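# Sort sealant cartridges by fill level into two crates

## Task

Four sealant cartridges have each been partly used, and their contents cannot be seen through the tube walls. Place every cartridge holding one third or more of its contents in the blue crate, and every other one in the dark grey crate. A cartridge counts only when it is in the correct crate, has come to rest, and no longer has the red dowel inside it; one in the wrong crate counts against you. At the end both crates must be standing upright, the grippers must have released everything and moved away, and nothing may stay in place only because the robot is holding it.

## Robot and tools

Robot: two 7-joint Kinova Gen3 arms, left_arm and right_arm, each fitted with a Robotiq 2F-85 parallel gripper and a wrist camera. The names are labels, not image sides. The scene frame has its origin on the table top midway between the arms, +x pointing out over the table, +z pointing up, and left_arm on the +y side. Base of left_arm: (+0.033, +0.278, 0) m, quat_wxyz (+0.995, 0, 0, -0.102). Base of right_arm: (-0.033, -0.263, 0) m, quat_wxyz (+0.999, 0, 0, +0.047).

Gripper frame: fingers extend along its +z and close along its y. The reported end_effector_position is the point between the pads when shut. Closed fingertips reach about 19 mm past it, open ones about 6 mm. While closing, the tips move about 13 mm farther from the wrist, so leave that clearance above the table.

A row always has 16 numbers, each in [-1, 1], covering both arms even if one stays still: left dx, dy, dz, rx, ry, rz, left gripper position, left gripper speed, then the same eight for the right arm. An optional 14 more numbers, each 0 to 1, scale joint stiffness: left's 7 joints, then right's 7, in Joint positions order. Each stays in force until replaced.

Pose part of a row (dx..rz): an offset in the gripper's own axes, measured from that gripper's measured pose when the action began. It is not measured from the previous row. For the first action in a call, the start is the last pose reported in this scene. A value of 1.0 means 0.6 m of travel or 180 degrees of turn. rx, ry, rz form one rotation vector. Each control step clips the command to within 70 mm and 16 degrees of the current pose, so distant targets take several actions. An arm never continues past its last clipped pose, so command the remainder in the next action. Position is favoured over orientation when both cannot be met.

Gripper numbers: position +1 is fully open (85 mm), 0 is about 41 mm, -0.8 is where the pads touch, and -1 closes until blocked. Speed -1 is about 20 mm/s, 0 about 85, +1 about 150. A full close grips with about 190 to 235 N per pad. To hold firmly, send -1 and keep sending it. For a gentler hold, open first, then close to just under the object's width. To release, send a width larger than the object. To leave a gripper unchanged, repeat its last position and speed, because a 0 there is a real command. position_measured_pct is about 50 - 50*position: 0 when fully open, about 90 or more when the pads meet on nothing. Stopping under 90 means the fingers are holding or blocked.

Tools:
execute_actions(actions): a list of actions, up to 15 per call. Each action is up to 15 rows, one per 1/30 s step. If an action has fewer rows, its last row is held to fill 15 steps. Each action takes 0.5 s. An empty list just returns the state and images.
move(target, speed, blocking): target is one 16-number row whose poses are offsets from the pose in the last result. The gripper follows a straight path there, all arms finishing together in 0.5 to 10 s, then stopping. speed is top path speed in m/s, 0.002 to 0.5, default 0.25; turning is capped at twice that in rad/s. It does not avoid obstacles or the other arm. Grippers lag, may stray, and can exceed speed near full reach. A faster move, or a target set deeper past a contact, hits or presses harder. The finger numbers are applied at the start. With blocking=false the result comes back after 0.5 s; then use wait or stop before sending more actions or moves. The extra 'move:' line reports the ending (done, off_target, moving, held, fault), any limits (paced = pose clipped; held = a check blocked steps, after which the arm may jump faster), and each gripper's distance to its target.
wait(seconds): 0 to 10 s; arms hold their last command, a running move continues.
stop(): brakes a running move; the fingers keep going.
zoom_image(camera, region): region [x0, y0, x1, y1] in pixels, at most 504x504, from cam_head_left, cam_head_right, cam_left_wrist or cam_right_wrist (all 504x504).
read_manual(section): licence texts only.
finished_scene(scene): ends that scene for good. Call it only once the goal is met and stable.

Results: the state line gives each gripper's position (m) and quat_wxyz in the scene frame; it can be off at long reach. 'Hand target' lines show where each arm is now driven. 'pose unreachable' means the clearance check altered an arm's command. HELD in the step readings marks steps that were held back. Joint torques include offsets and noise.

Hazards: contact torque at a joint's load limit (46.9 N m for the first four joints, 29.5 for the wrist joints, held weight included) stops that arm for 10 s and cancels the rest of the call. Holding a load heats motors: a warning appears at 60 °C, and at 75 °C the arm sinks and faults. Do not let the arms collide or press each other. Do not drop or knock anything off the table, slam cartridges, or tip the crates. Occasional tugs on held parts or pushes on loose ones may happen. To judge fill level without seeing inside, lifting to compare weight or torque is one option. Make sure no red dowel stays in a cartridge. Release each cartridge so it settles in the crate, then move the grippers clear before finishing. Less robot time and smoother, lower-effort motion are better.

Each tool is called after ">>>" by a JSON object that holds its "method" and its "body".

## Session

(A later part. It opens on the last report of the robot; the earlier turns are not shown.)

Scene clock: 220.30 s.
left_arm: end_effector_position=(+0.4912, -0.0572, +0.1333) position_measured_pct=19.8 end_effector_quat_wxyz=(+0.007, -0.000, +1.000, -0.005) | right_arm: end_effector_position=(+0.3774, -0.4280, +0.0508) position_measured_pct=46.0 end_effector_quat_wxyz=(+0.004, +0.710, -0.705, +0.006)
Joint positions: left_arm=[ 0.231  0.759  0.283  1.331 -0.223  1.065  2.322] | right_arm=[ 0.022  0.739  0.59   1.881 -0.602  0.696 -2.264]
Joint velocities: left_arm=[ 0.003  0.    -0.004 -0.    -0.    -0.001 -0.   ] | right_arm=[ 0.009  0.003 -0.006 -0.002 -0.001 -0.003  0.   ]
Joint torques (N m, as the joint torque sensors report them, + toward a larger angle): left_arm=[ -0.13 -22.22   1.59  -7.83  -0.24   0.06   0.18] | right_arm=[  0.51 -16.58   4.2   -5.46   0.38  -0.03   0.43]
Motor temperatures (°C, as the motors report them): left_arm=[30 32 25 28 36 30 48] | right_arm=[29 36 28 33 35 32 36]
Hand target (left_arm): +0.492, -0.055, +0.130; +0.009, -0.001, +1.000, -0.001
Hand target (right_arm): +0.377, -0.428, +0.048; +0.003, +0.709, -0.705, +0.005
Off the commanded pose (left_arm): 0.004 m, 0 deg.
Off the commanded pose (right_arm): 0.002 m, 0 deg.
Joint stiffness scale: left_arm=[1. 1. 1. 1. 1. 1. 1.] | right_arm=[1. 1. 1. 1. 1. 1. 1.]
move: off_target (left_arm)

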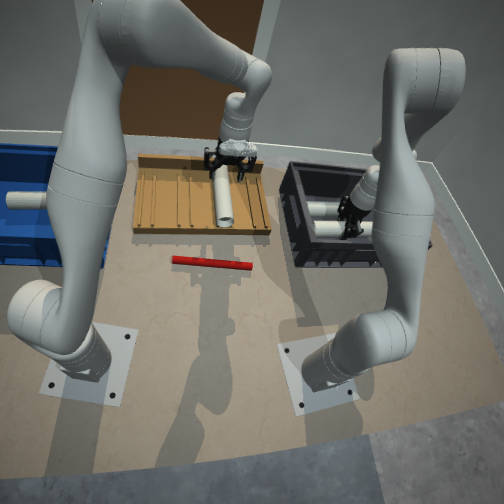

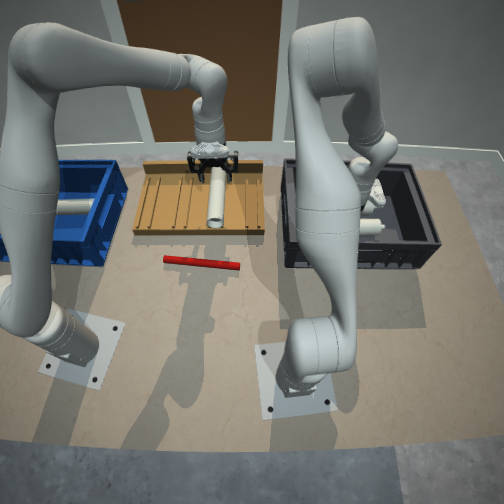

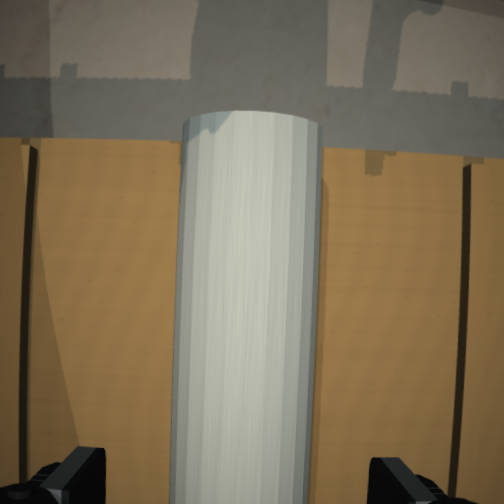

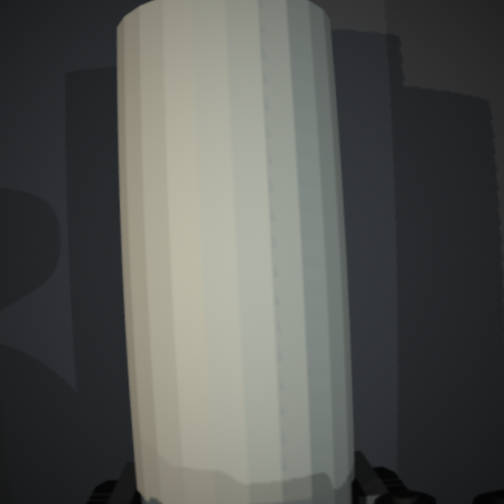

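>>> {"method": "move", "body": {"target": [0,0.006,0.127,0,0,0,0.6,0, 0,0,0.01,0,0,0,-1,0], "speed": 0.06}}

>>> {"method": "move", "body": {"target": [0,0,0,0,0,0,-1,0, 0,0,0,0,0,0,0.5,-0.5]}}

>>> {"method": "move", "body": {"target": [0,0,-0.27,0,0,0,-1,0, 0,0,-0.3,0,0,0,0.5,-0.5], "speed": 0.1}}

Scene clock: 227.93 s.
left_arm: end_effector_position=(+0.4919, -0.0561, +0.0602) position_measured_pct=19.8 end_effector_quat_wxyz=(+0.006, -0.000, +1.000, -0.007) | right_arm: end_effector_position=(+0.3782, -0.4287, +0.0471) position_measured_pct=46.0 end_effector_quat_wxyz=(+0.004, +0.710, -0.704, +0.007)
Joint positions: left_arm=[ 0.246  0.854  0.241  1.402 -0.226  0.894  2.322] | right_arm=[ 0.029  0.745  0.579  1.881 -0.602  0.685 -2.264]
Joint velocities: left_arm=[ 0.004  0.003 -0.003  0.     0.     0.    -0.   ] | right_arm=[ 0.001  0.001 -0.001  0.001 -0.001 -0.001 -0.002]
Joint torques (N m, as the joint torque sensors report them, + toward a larger angle): left_arm=[ -0.1  -22.52   1.48  -6.95  -0.11   0.05   0.05] | right_arm=[  0.95 -17.16   4.23  -4.67   0.52   0.     0.29]
Motor temperatures (°C, as the motors report them): left_arm=[30 33 25 28 36 30 48] | right_arm=[29 36 28 33 35 32 36]
Hand target (left_arm): +0.492, -0.054, +0.057; +0.007, -0.000, +1.000, -0.004
Hand target (right_arm): +0.377, -0.428, +0.045; +0.004, +0.710, -0.705, +0.006
Off the commanded pose (left_arm): 0.004 m, 0 deg.
Off the commanded pose (right_arm): 0.003 m, 0 deg.
Joint stiffness scale: left_arm=[1. 1. 1. 1. 1. 1. 1.] | right_arm=[1. 1. 1. 1. 1. 1. 1.]
move: off_target (left_arm)

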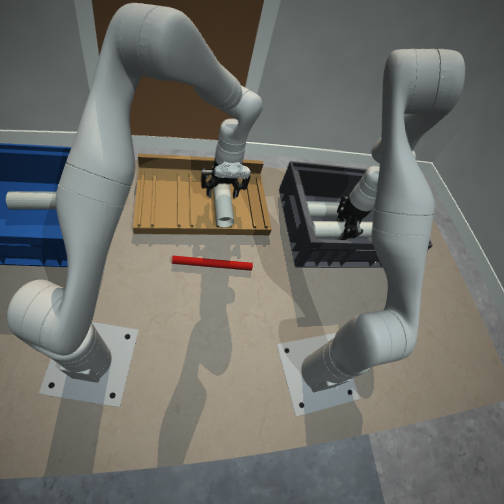

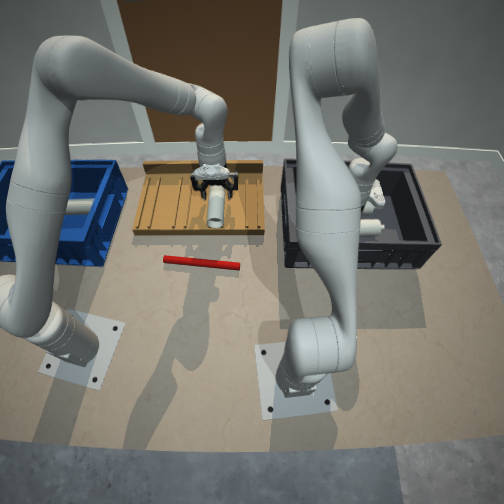

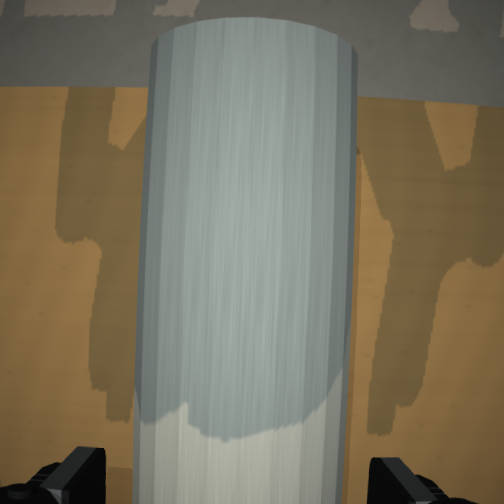

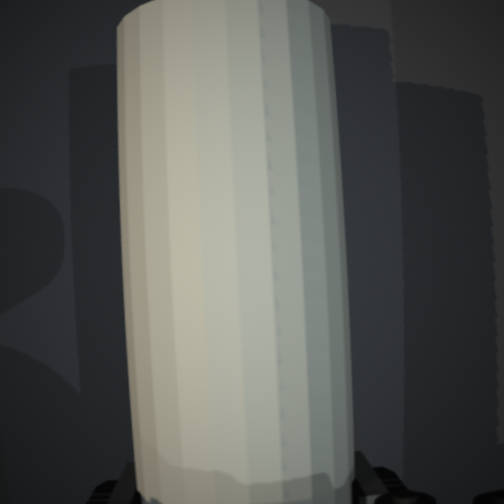

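Scene clock: 228.67 s.
left_arm: end_effector_position=(+0.4922, -0.0562, +0.0610) position_measured_pct=47.6 end_effector_quat_wxyz=(+0.007, -0.000, +1.000, -0.008) | right_arm: end_effector_position=(+0.3782, -0.4287, +0.0471) position_measured_pct=25.0 end_effector_quat_wxyz=(+0.004, +0.710, -0.704, +0.007)
Joint positions: left_arm=[ 0.246  0.852  0.241  1.402 -0.226  0.894  2.322] | right_arm=[ 0.029  0.745  0.579  1.881 -0.602  0.685 -2.264]
Joint velocities: left_arm=[ 0.     0.    -0.001 -0.     0.    -0.     0.   ] | right_arm=[-0.    -0.     0.     0.     0.     0.001 -0.   ]
Joint torques (N m, as the joint torque sensors report them, + toward a larger angle): left_arm=[ -0.58 -19.27   0.69  -6.8   -0.64  -0.69   0.03] | right_arm=[  0.4  -16.22   3.97  -4.86   0.12   0.28   0.13]
Motor temperatures (°C, as the motors report them): left_arm=[30 33 25 28 36 30 48] | right_arm=[29 36 28 33 35 32 36]
Hand target (left_arm): +0.492, -0.056, +0.060; +0.006, -0.000, +1.000, -0.007
Hand target (right_arm): +0.378, -0.429, +0.047; +0.004, +0.710, -0.704, +0.007
Off the commanded pose (left_arm): 0.001 m, 0 deg.
Off the commanded pose (right_arm): 0.000 m, 0 deg.
Joint stiffness scale: left_arm=[1. 1. 1. 1. 1. 1. 1.] | right_arm=[1. 1. 1. 1. 1. 1. 1.]
move: done

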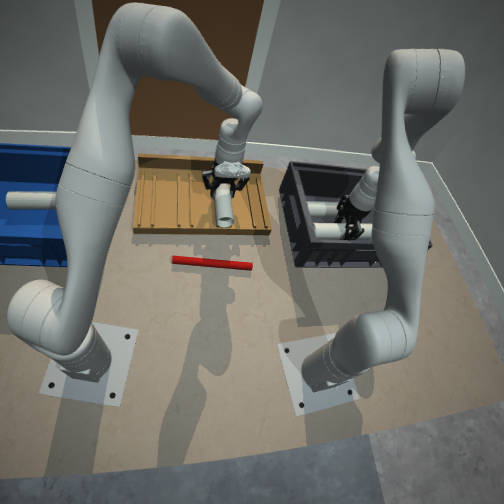

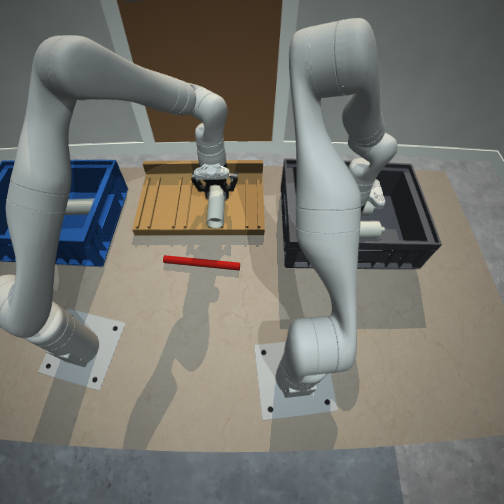

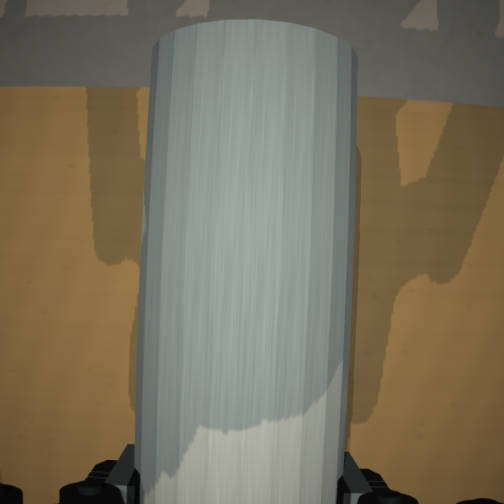

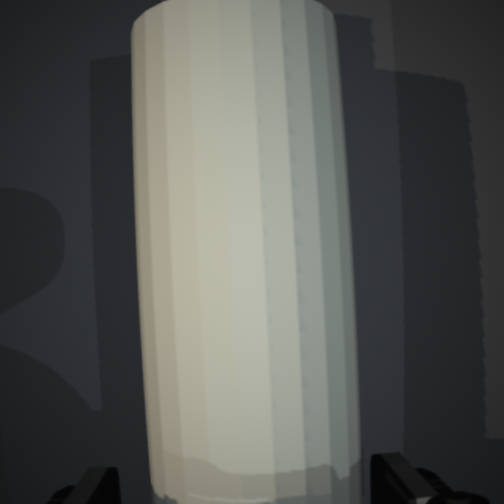

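Scene clock: 230.90 s.
left_arm: end_effector_position=(+0.4915, -0.0520, +0.2197) position_measured_pct=47.6 end_effector_quat_wxyz=(+0.008, -0.002, +1.000, -0.004) | right_arm: end_effector_position=(+0.3788, -0.4246, +0.2246) position_measured_pct=25.0 end_effector_quat_wxyz=(+0.001, +0.711, -0.704, +0.006)
Joint positions: left_arm=[ 0.216  0.669  0.31   1.208 -0.203  1.275  2.297] | right_arm=[-0.137  0.48   0.811  1.667 -0.37   1.146 -2.456]
Joint velocities: left_arm=[-0.002 -0.001  0.003 -0.001  0.     0.001  0.   ] | right_arm=[-0.007  0.     0.007  0.     0.001  0.002 -0.   ]
Joint torques (N m, as the joint torque sensors report them, + toward a larger angle): left_arm=[ -0.43 -23.92   1.72 -10.4   -0.18  -0.12   0.2 ] | right_arm=[  0.28 -13.46   3.62  -7.96   0.01  -0.11   0.28]
Motor temperatures (°C, as the motors report them): left_arm=[30 33 25 28 36 30 48] | right_arm=[29 36 28 33 35 32 36]
Hand target (left_arm): +0.490, -0.054, +0.223; +0.007, +0.000, +1.000, -0.008
Hand target (right_arm): +0.378, -0.426, +0.227; +0.004, +0.710, -0.704, +0.007
Off the commanded pose (left_arm): 0.004 m, 0 deg.
Off the commanded pose (right_arm): 0.003 m, 0 deg.
Joint stiffness scale: left_arm=[1. 1. 1. 1. 1. 1. 1.] | right_arm=[1. 1. 1. 1. 1. 1. 1.]
move: off_target (left_arm)

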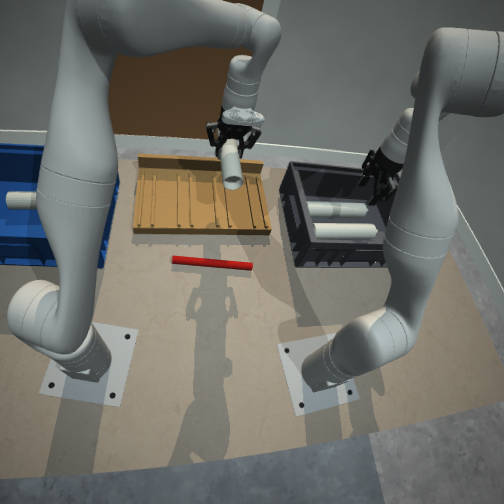

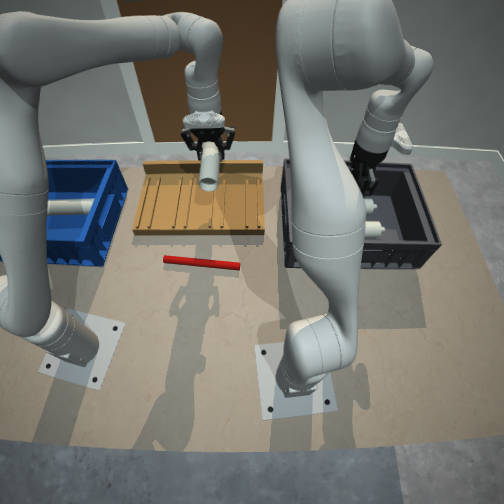

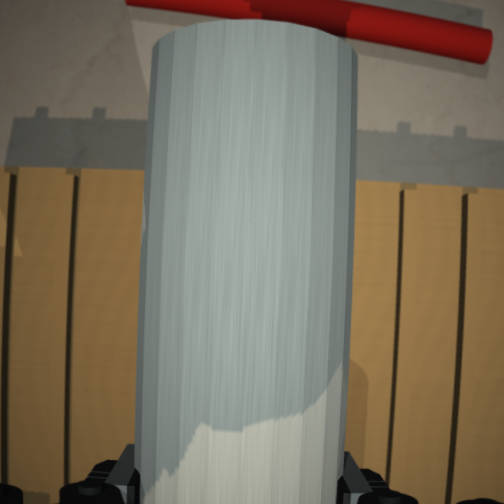

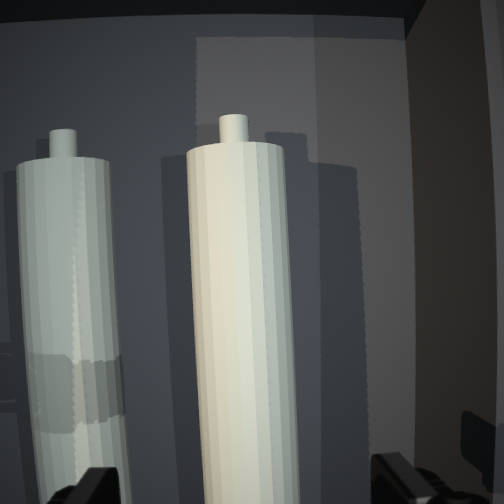

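>>> {"method": "move", "body": {"target": [0.194,0.812,0,0,0,0.5,-1,0, 0,0,0,0,0,0,0.5,-0.5], "speed": 0.2}}

Scene clock: 241.33 s.
left_arm: end_effector_position=(+0.3726, +0.4343, +0.2139) position_measured_pct=47.6 end_effector_quat_wxyz=(+0.006, +0.706, +0.708, +0.005) | right_arm: end_effector_position=(+0.3789, -0.4244, +0.2247) position_measured_pct=25.0 end_effector_quat_wxyz=(+0.001, +0.711, -0.703, +0.006)
Joint positions: left_arm=[-0.953  0.252  0.299  1.896 -0.078  0.993 -0.413] | right_arm=[-0.137  0.48   0.811  1.667 -0.37   1.146 -2.456]
Joint velocities: left_arm=[-0.01   0.003  0.     0.     0.     0.    -0.   ] | right_arm=[ 0.001  0.    -0.    -0.001  0.     0.    -0.002]
Joint torques (N m, as the joint torque sensors report them, + toward a larger angle): left_arm=[ -0.14 -14.47   0.26  -9.16  -0.18   0.09  -0.16] | right_arm=[  0.2  -13.31   3.56  -7.74   0.15  -0.12   0.12]
Motor temperatures (°C, as the motors report them): left_arm=[30 33 25 28 36 30 48] | right_arm=[29 36 28 33 35 32 36]
Hand target (left_arm): +0.374, +0.434, +0.214; +0.009, +0.705, +0.709, +0.003
Hand target (right_arm): +0.379, -0.425, +0.225; +0.001, +0.711, -0.704, +0.006
Off the commanded pose (left_arm): 0.001 m, 0 deg.
Off the commanded pose (right_arm): 0.000 m, 0 deg.
Joint stiffness scale: left_arm=[1. 1. 1. 1. 1. 1. 1.] | right_arm=[1. 1. 1. 1. 1. 1. 1.]
move: done

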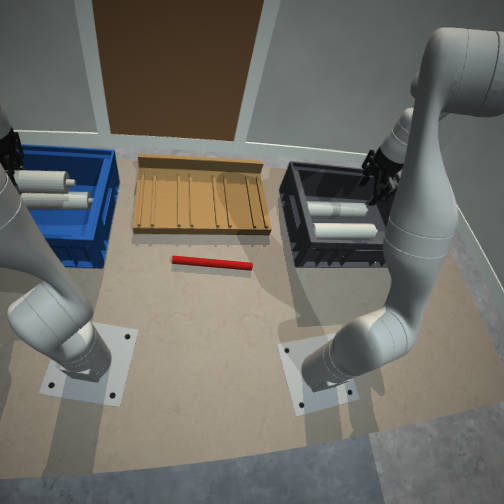

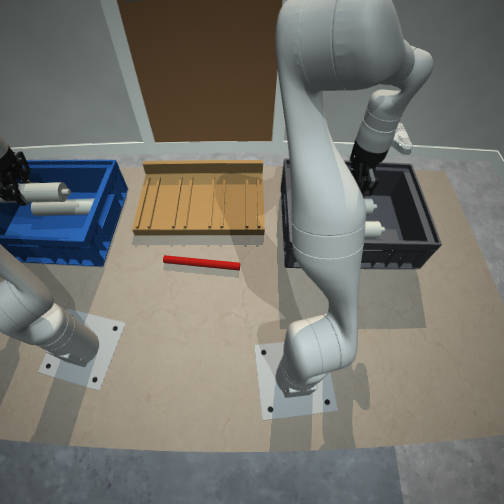

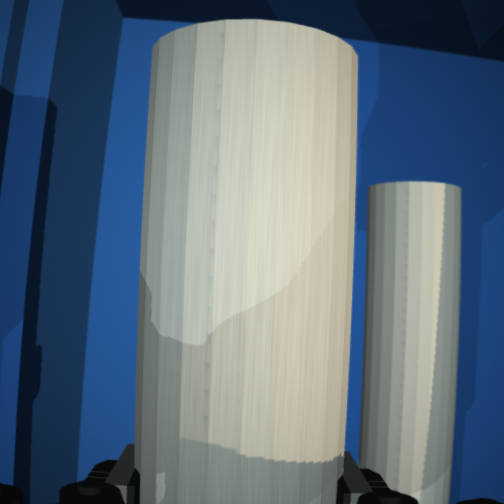

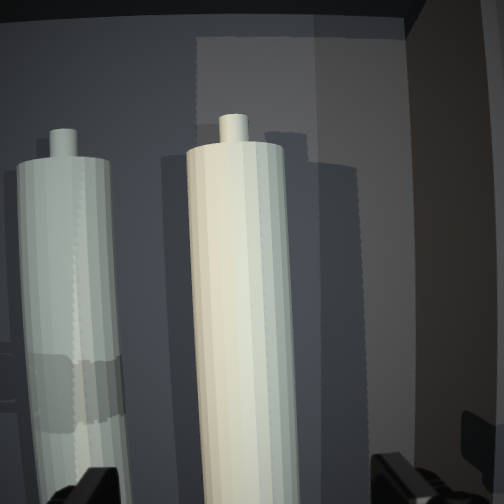

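>>> {"method": "move", "body": {"target": [0,0,0.275,0,0,0,-1,0, 0,0,0,0,0,0,0.5,-0.5], "speed": 0.1}}

>>> {"method": "move", "body": {"target": [0,0,0.01,0,0,0,-1,0, 0,0,0,0,0,0,0.5,-0.5], "speed": 0.04}}

>>> {"method": "move", "body": {"target": [0,0,0,0,0,0,0.45,-0.5, 0,0,0,0,0,0,0.5,-0.5]}}

>>> {"method": "move", "body": {"target": [0,0,-0.32,0,0,0,0.45,-0.5, 0,0,0,0,0,0,0.5,-0.5], "speed": 0.15}}

Scene clock: 252.47 s.
left_arm: end_effector_position=(+0.3765, +0.4339, +0.0513) position_measured_pct=47.6 end_effector_quat_wxyz=(+0.008, +0.706, +0.708, +0.006) | right_arm: end_effector_position=(+0.3789, -0.4244, +0.2247) position_measured_pct=25.0 end_effector_quat_wxyz=(+0.001, +0.711, -0.703, +0.006)
Joint positions: left_arm=[-0.853  0.573  0.2    2.098 -0.213  0.474 -0.288] | right_arm=[-0.137  0.48   0.811  1.667 -0.37   1.146 -2.456]
Joint velocities: left_arm=[ 0.007  0.004 -0.002  0.    -0.    -0.    -0.   ] | right_arm=[-0.    -0.001  0.    -0.001  0.    -0.001  0.001]
Joint torques (N m, as the joint torque sensors report them, + toward a larger angle): left_arm=[ -0.16 -17.29   0.83  -4.89  -0.12  -0.08   0.1 ] | right_arm=[  0.51 -13.82   3.8   -7.74   0.38   0.15   0.15]
Motor temperatures (°C, as the motors report them): left_arm=[30 33 25 28 36 30 48] | right_arm=[29 36 28 33 35 32 36]
Hand target (left_arm): +0.375, +0.434, +0.049; +0.006, +0.706, +0.708, +0.005
Hand target (right_arm): +0.379, -0.424, +0.225; +0.001, +0.711, -0.703, +0.006
Off the commanded pose (left_arm): 0.003 m, 0 deg.
Off the commanded pose (right_arm): 0.000 m, 0 deg.
Joint stiffness scale: left_arm=[1. 1. 1. 1. 1. 1. 1.] | right_arm=[1. 1. 1. 1. 1. 1. 1.]
move: done

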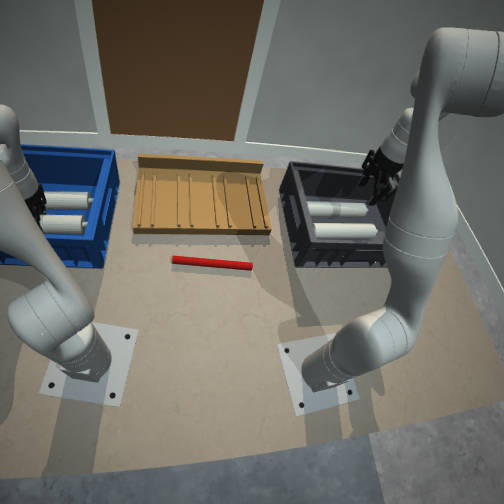

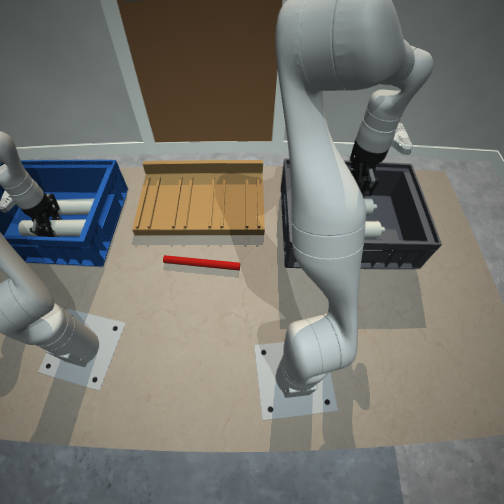

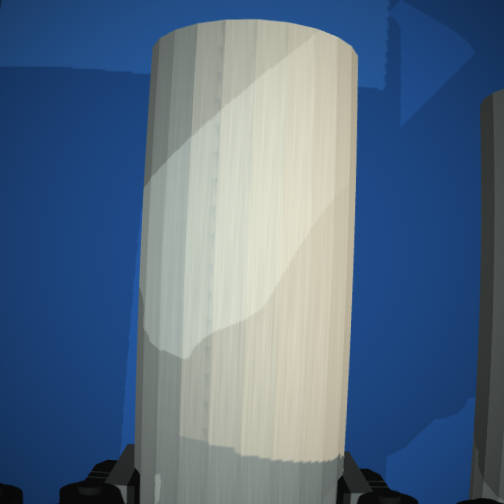

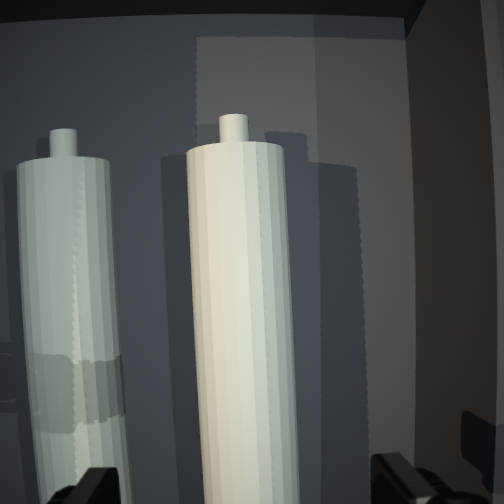

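Scene clock: 253.17 s.
left_arm: end_effector_position=(+0.3782, +0.4334, +0.0473) position_measured_pct=47.6 end_effector_quat_wxyz=(+0.009, +0.706, +0.708, +0.006) | right_arm: end_effector_position=(+0.3789, -0.4244, +0.2247) position_measured_pct=25.0 end_effector_quat_wxyz=(+0.001, +0.711, -0.703, +0.006)
Joint positions: left_arm=[-0.849  0.583  0.197  2.099 -0.213  0.46  -0.288] | right_arm=[-0.137  0.48   0.811  1.667 -0.37   1.146 -2.456]
Joint velocities: left_arm=[ 0.004  0.004 -0.001  0.    -0.    -0.002 -0.   ] | right_arm=[ 0.    -0.    -0.     0.     0.001  0.     0.001]
Joint torques (N m, as the joint torque sensors report them, + toward a larger angle): left_arm=[  0.17 -17.42   0.72  -4.71  -0.07   0.15  -0.01] | right_arm=[  0.95 -13.63   3.15  -8.04   0.13   0.04   0.41]
Motor temperatures (°C, as the motors report them): left_arm=[30 33 25 28 36 30 48] | right_arm=[29 36 28 33 35 32 36]
Hand target (left_arm): +0.377, +0.434, +0.045; +0.008, +0.706, +0.708, +0.006
Hand target (right_arm): +0.379, -0.424, +0.225; +0.001, +0.711, -0.703, +0.006
Off the commanded pose (left_arm): 0.003 m, 0 deg.
Off the commanded pose (right_arm): 0.000 m, 0 deg.
Joint stiffness scale: left_arm=[1. 1. 1. 1. 1. 1. 1.] | right_arm=[1. 1. 1. 1. 1. 1. 1.]
move: done

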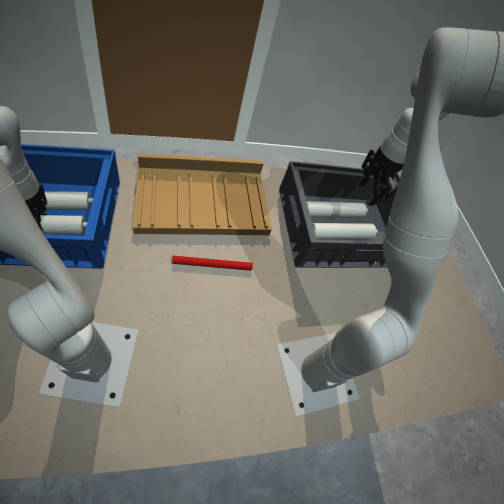

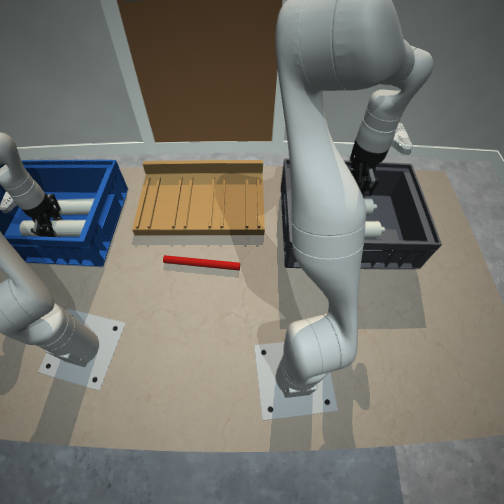

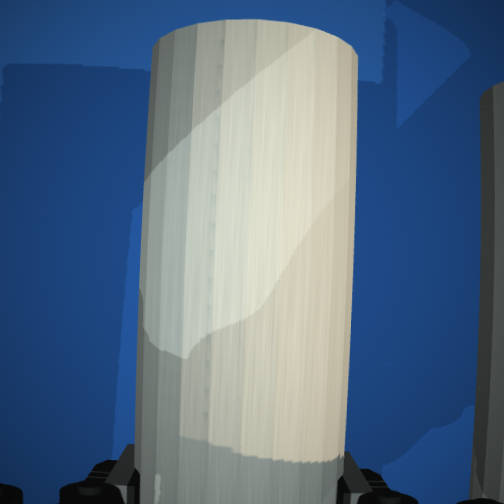

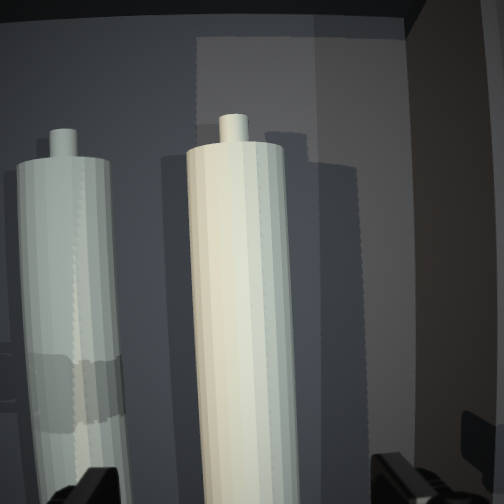

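Scene clock: 253.87 s.
left_arm: end_effector_position=(+0.3782, +0.4334, +0.0473) position_measured_pct=27.4 end_effector_quat_wxyz=(+0.009, +0.706, +0.708, +0.006) | right_arm: end_effector_position=(+0.3789, -0.4244, +0.2247) position_measured_pct=25.0 end_effector_quat_wxyz=(+0.001, +0.711, -0.703, +0.006)
Joint positions: left_arm=[-0.849  0.583  0.197  2.099 -0.213  0.46  -0.288] | right_arm=[-0.137  0.48   0.811  1.667 -0.37   1.146 -2.456]
Joint velocities: left_arm=[-0.     0.001 -0.001  0.     0.     0.001 -0.   ] | right_arm=[ 0.     0.    -0.    -0.     0.    -0.001 -0.001]
Joint torques (N m, as the joint torque sensors report them, + toward a larger angle): left_arm=[ -0.3  -15.77   0.74  -4.11  -0.06  -0.02   0.16] | right_arm=[  0.55 -14.15   3.72  -7.3    0.14   0.34   0.09]
Motor temperatures (°C, as the motors report them): left_arm=[30 33 25 28 36 30 48] | right_arm=[29 36 28 33 35 32 36]
Hand target (left_arm): +0.378, +0.433, +0.047; +0.009, +0.706, +0.708, +0.006
Hand target (right_arm): +0.379, -0.424, +0.225; +0.001, +0.711, -0.703, +0.006
Off the commanded pose (left_arm): 0.000 m, 0 deg.
Off the commanded pose (right_arm): 0.000 m, 0 deg.
Joint stiffness scale: left_arm=[1. 1. 1. 1. 1. 1. 1.] | right_arm=[1. 1. 1. 1. 1. 1. 1.]
move: done

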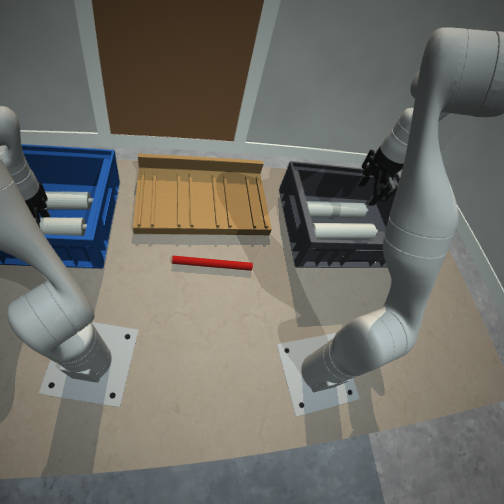

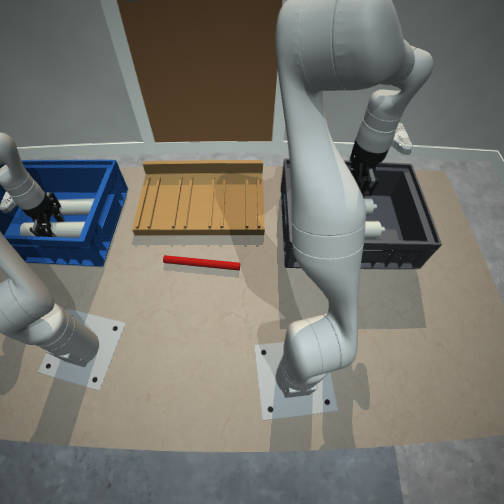

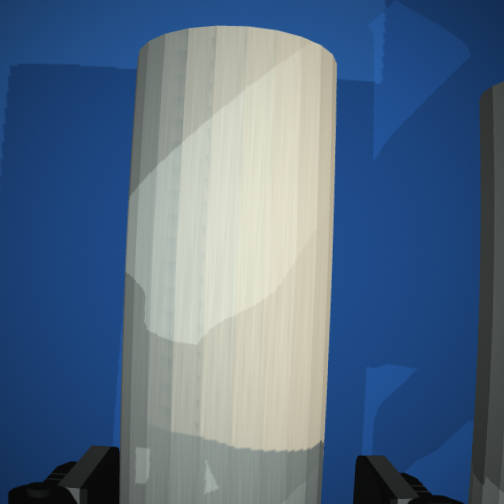

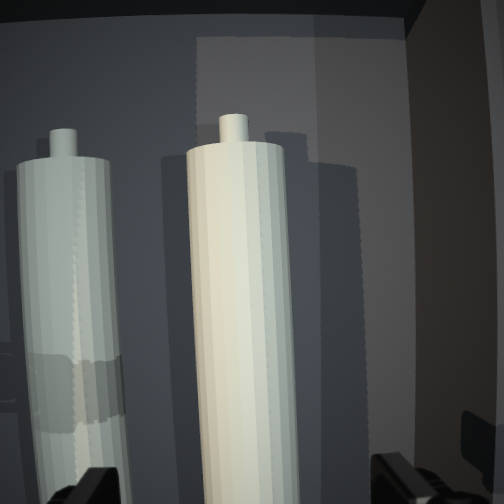

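Scene clock: 255.63 s.
left_arm: end_effector_position=(+0.3733, +0.4355, +0.2367) position_measured_pct=27.4 end_effector_quat_wxyz=(+0.006, +0.706, +0.708, +0.006) | right_arm: end_effector_position=(+0.3789, -0.4244, +0.2247) position_measured_pct=25.0 end_effector_quat_wxyz=(+0.001, +0.711, -0.703, +0.006)
Joint positions: left_arm=[-0.952  0.223  0.292  1.849 -0.064  1.064 -0.429] | right_arm=[-0.137  0.48   0.811  1.667 -0.37   1.146 -2.456]
Joint velocities: left_arm=[-0.    -0.003  0.    -0.001  0.     0.001 -0.   ] | right_arm=[ 0.     0.001  0.    -0.     0.002 -0.001 -0.002]
Joint torques (N m, as the joint torque sensors report them, + toward a larger angle): left_arm=[ -0.26 -12.56   0.06  -8.29  -0.13   0.03   0.2 ] | right_arm=[  0.39 -13.59   3.54  -8.13   0.13   0.18   0.29]
Motor temperatures (°C, as the motors report them): left_arm=[30 33 25 28 36 30 48] | right_arm=[29 36 28 33 35 32 36]
Hand target (left_arm): +0.374, +0.434, +0.239; +0.010, +0.706, +0.708, +0.006
Hand target (right_arm): +0.379, -0.424, +0.225; +0.001, +0.711, -0.703, +0.006
Off the commanded pose (left_arm): 0.003 m, 0 deg.
Off the commanded pose (right_arm): 0.000 m, 0 deg.
Joint stiffness scale: left_arm=[1. 1. 1. 1. 1. 1. 1.] | right_arm=[1. 1. 1. 1. 1. 1. 1.]
move: done

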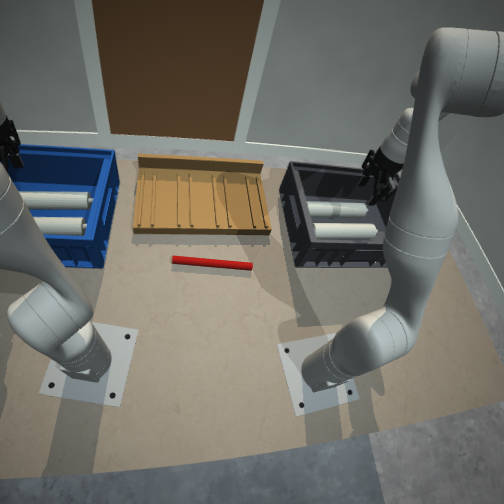

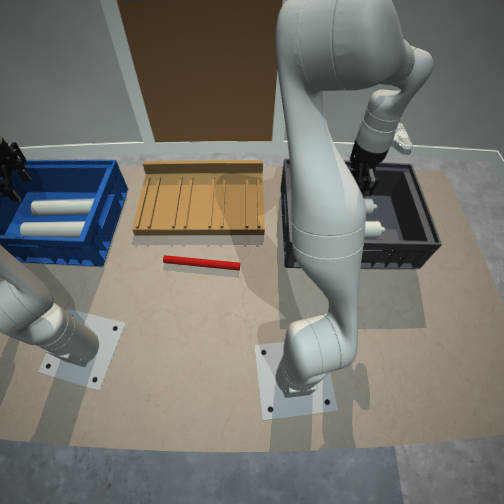

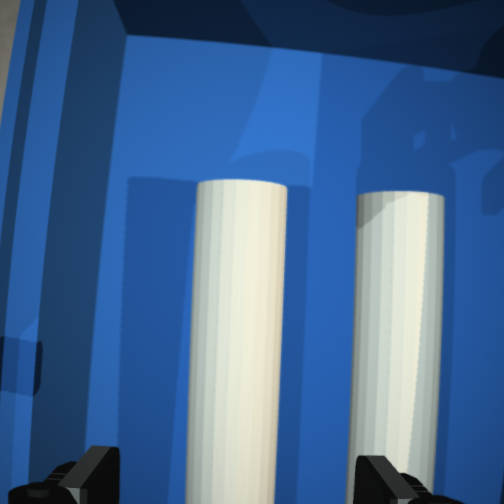

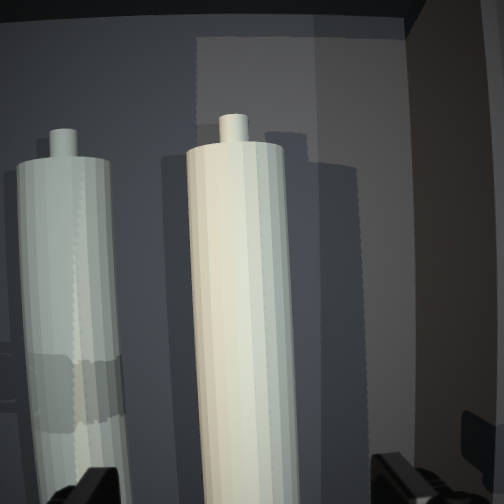

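>>> {"method": "wait", "body": {"seconds": 1.5}}

Scene clock: 258.63 s.
left_arm: end_effector_position=(+0.3733, +0.4356, +0.2368) position_measured_pct=27.4 end_effector_quat_wxyz=(+0.006, +0.706, +0.708, +0.006) | right_arm: end_effector_position=(+0.3789, -0.4244, +0.2247) position_measured_pct=25.0 end_effector_quat_wxyz=(+0.001, +0.711, -0.703, +0.006)
Joint positions: left_arm=[-0.952  0.222  0.292  1.849 -0.063  1.064 -0.429] | right_arm=[-0.137  0.48   0.811  1.667 -0.37   1.146 -2.456]
Joint velocities: left_arm=[ 0.    -0.001 -0.001  0.    -0.    -0.    -0.   ] | right_arm=[-0.001  0.     0.     0.002  0.     0.001 -0.002]
Joint torques (N m, as the joint torque sensors report them, + toward a larger angle): left_arm=[ -0.07 -12.69  -0.09  -8.45  -0.08  -0.11   0.3 ] | right_arm=[  0.44 -14.25   3.97  -7.61   0.26  -0.04   0.34]
Motor temperatures (°C, as the motors report them): left_arm=[30 33 25 28 36 30 48] | right_arm=[29 36 28 33 35 32 36]
Hand target (left_arm): +0.374, +0.434, +0.239; +0.010, +0.706, +0.708, +0.006
Hand target (right_arm): +0.379, -0.424, +0.225; +0.001, +0.711, -0.703, +0.006
Off the commanded pose (left_arm): 0.003 m, 0 deg.
Off the commanded pose (right_arm): 0.000 m, 0 deg.
Joint stiffness scale: left_arm=[1. 1. 1. 1. 1. 1. 1.] | right_arm=[1. 1. 1. 1. 1. 1. 1.]
wait: 1.50 s; at rest from the start

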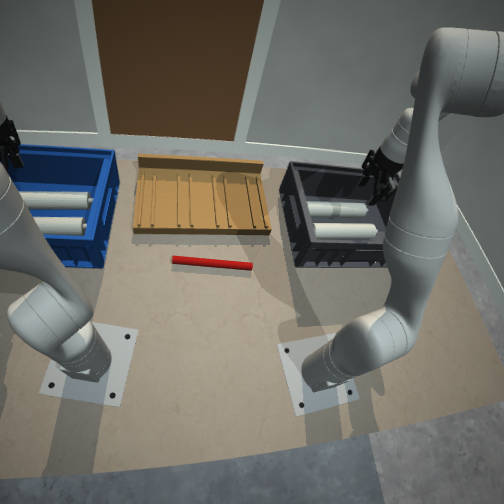

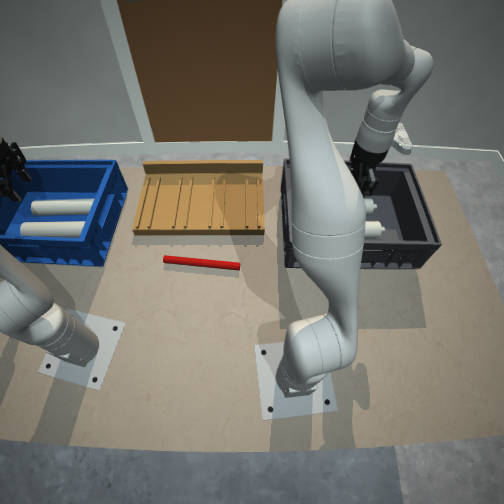

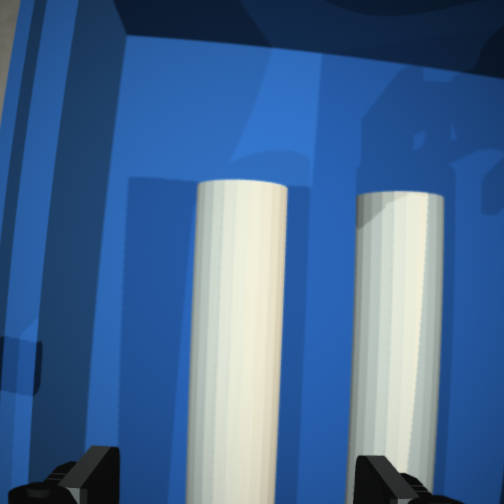

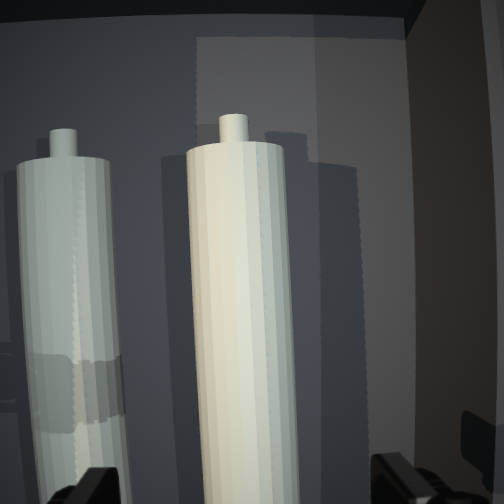

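>>> {"method": "finished_scene", "body": {"scene": 2}}

The scene is finished: the task was done.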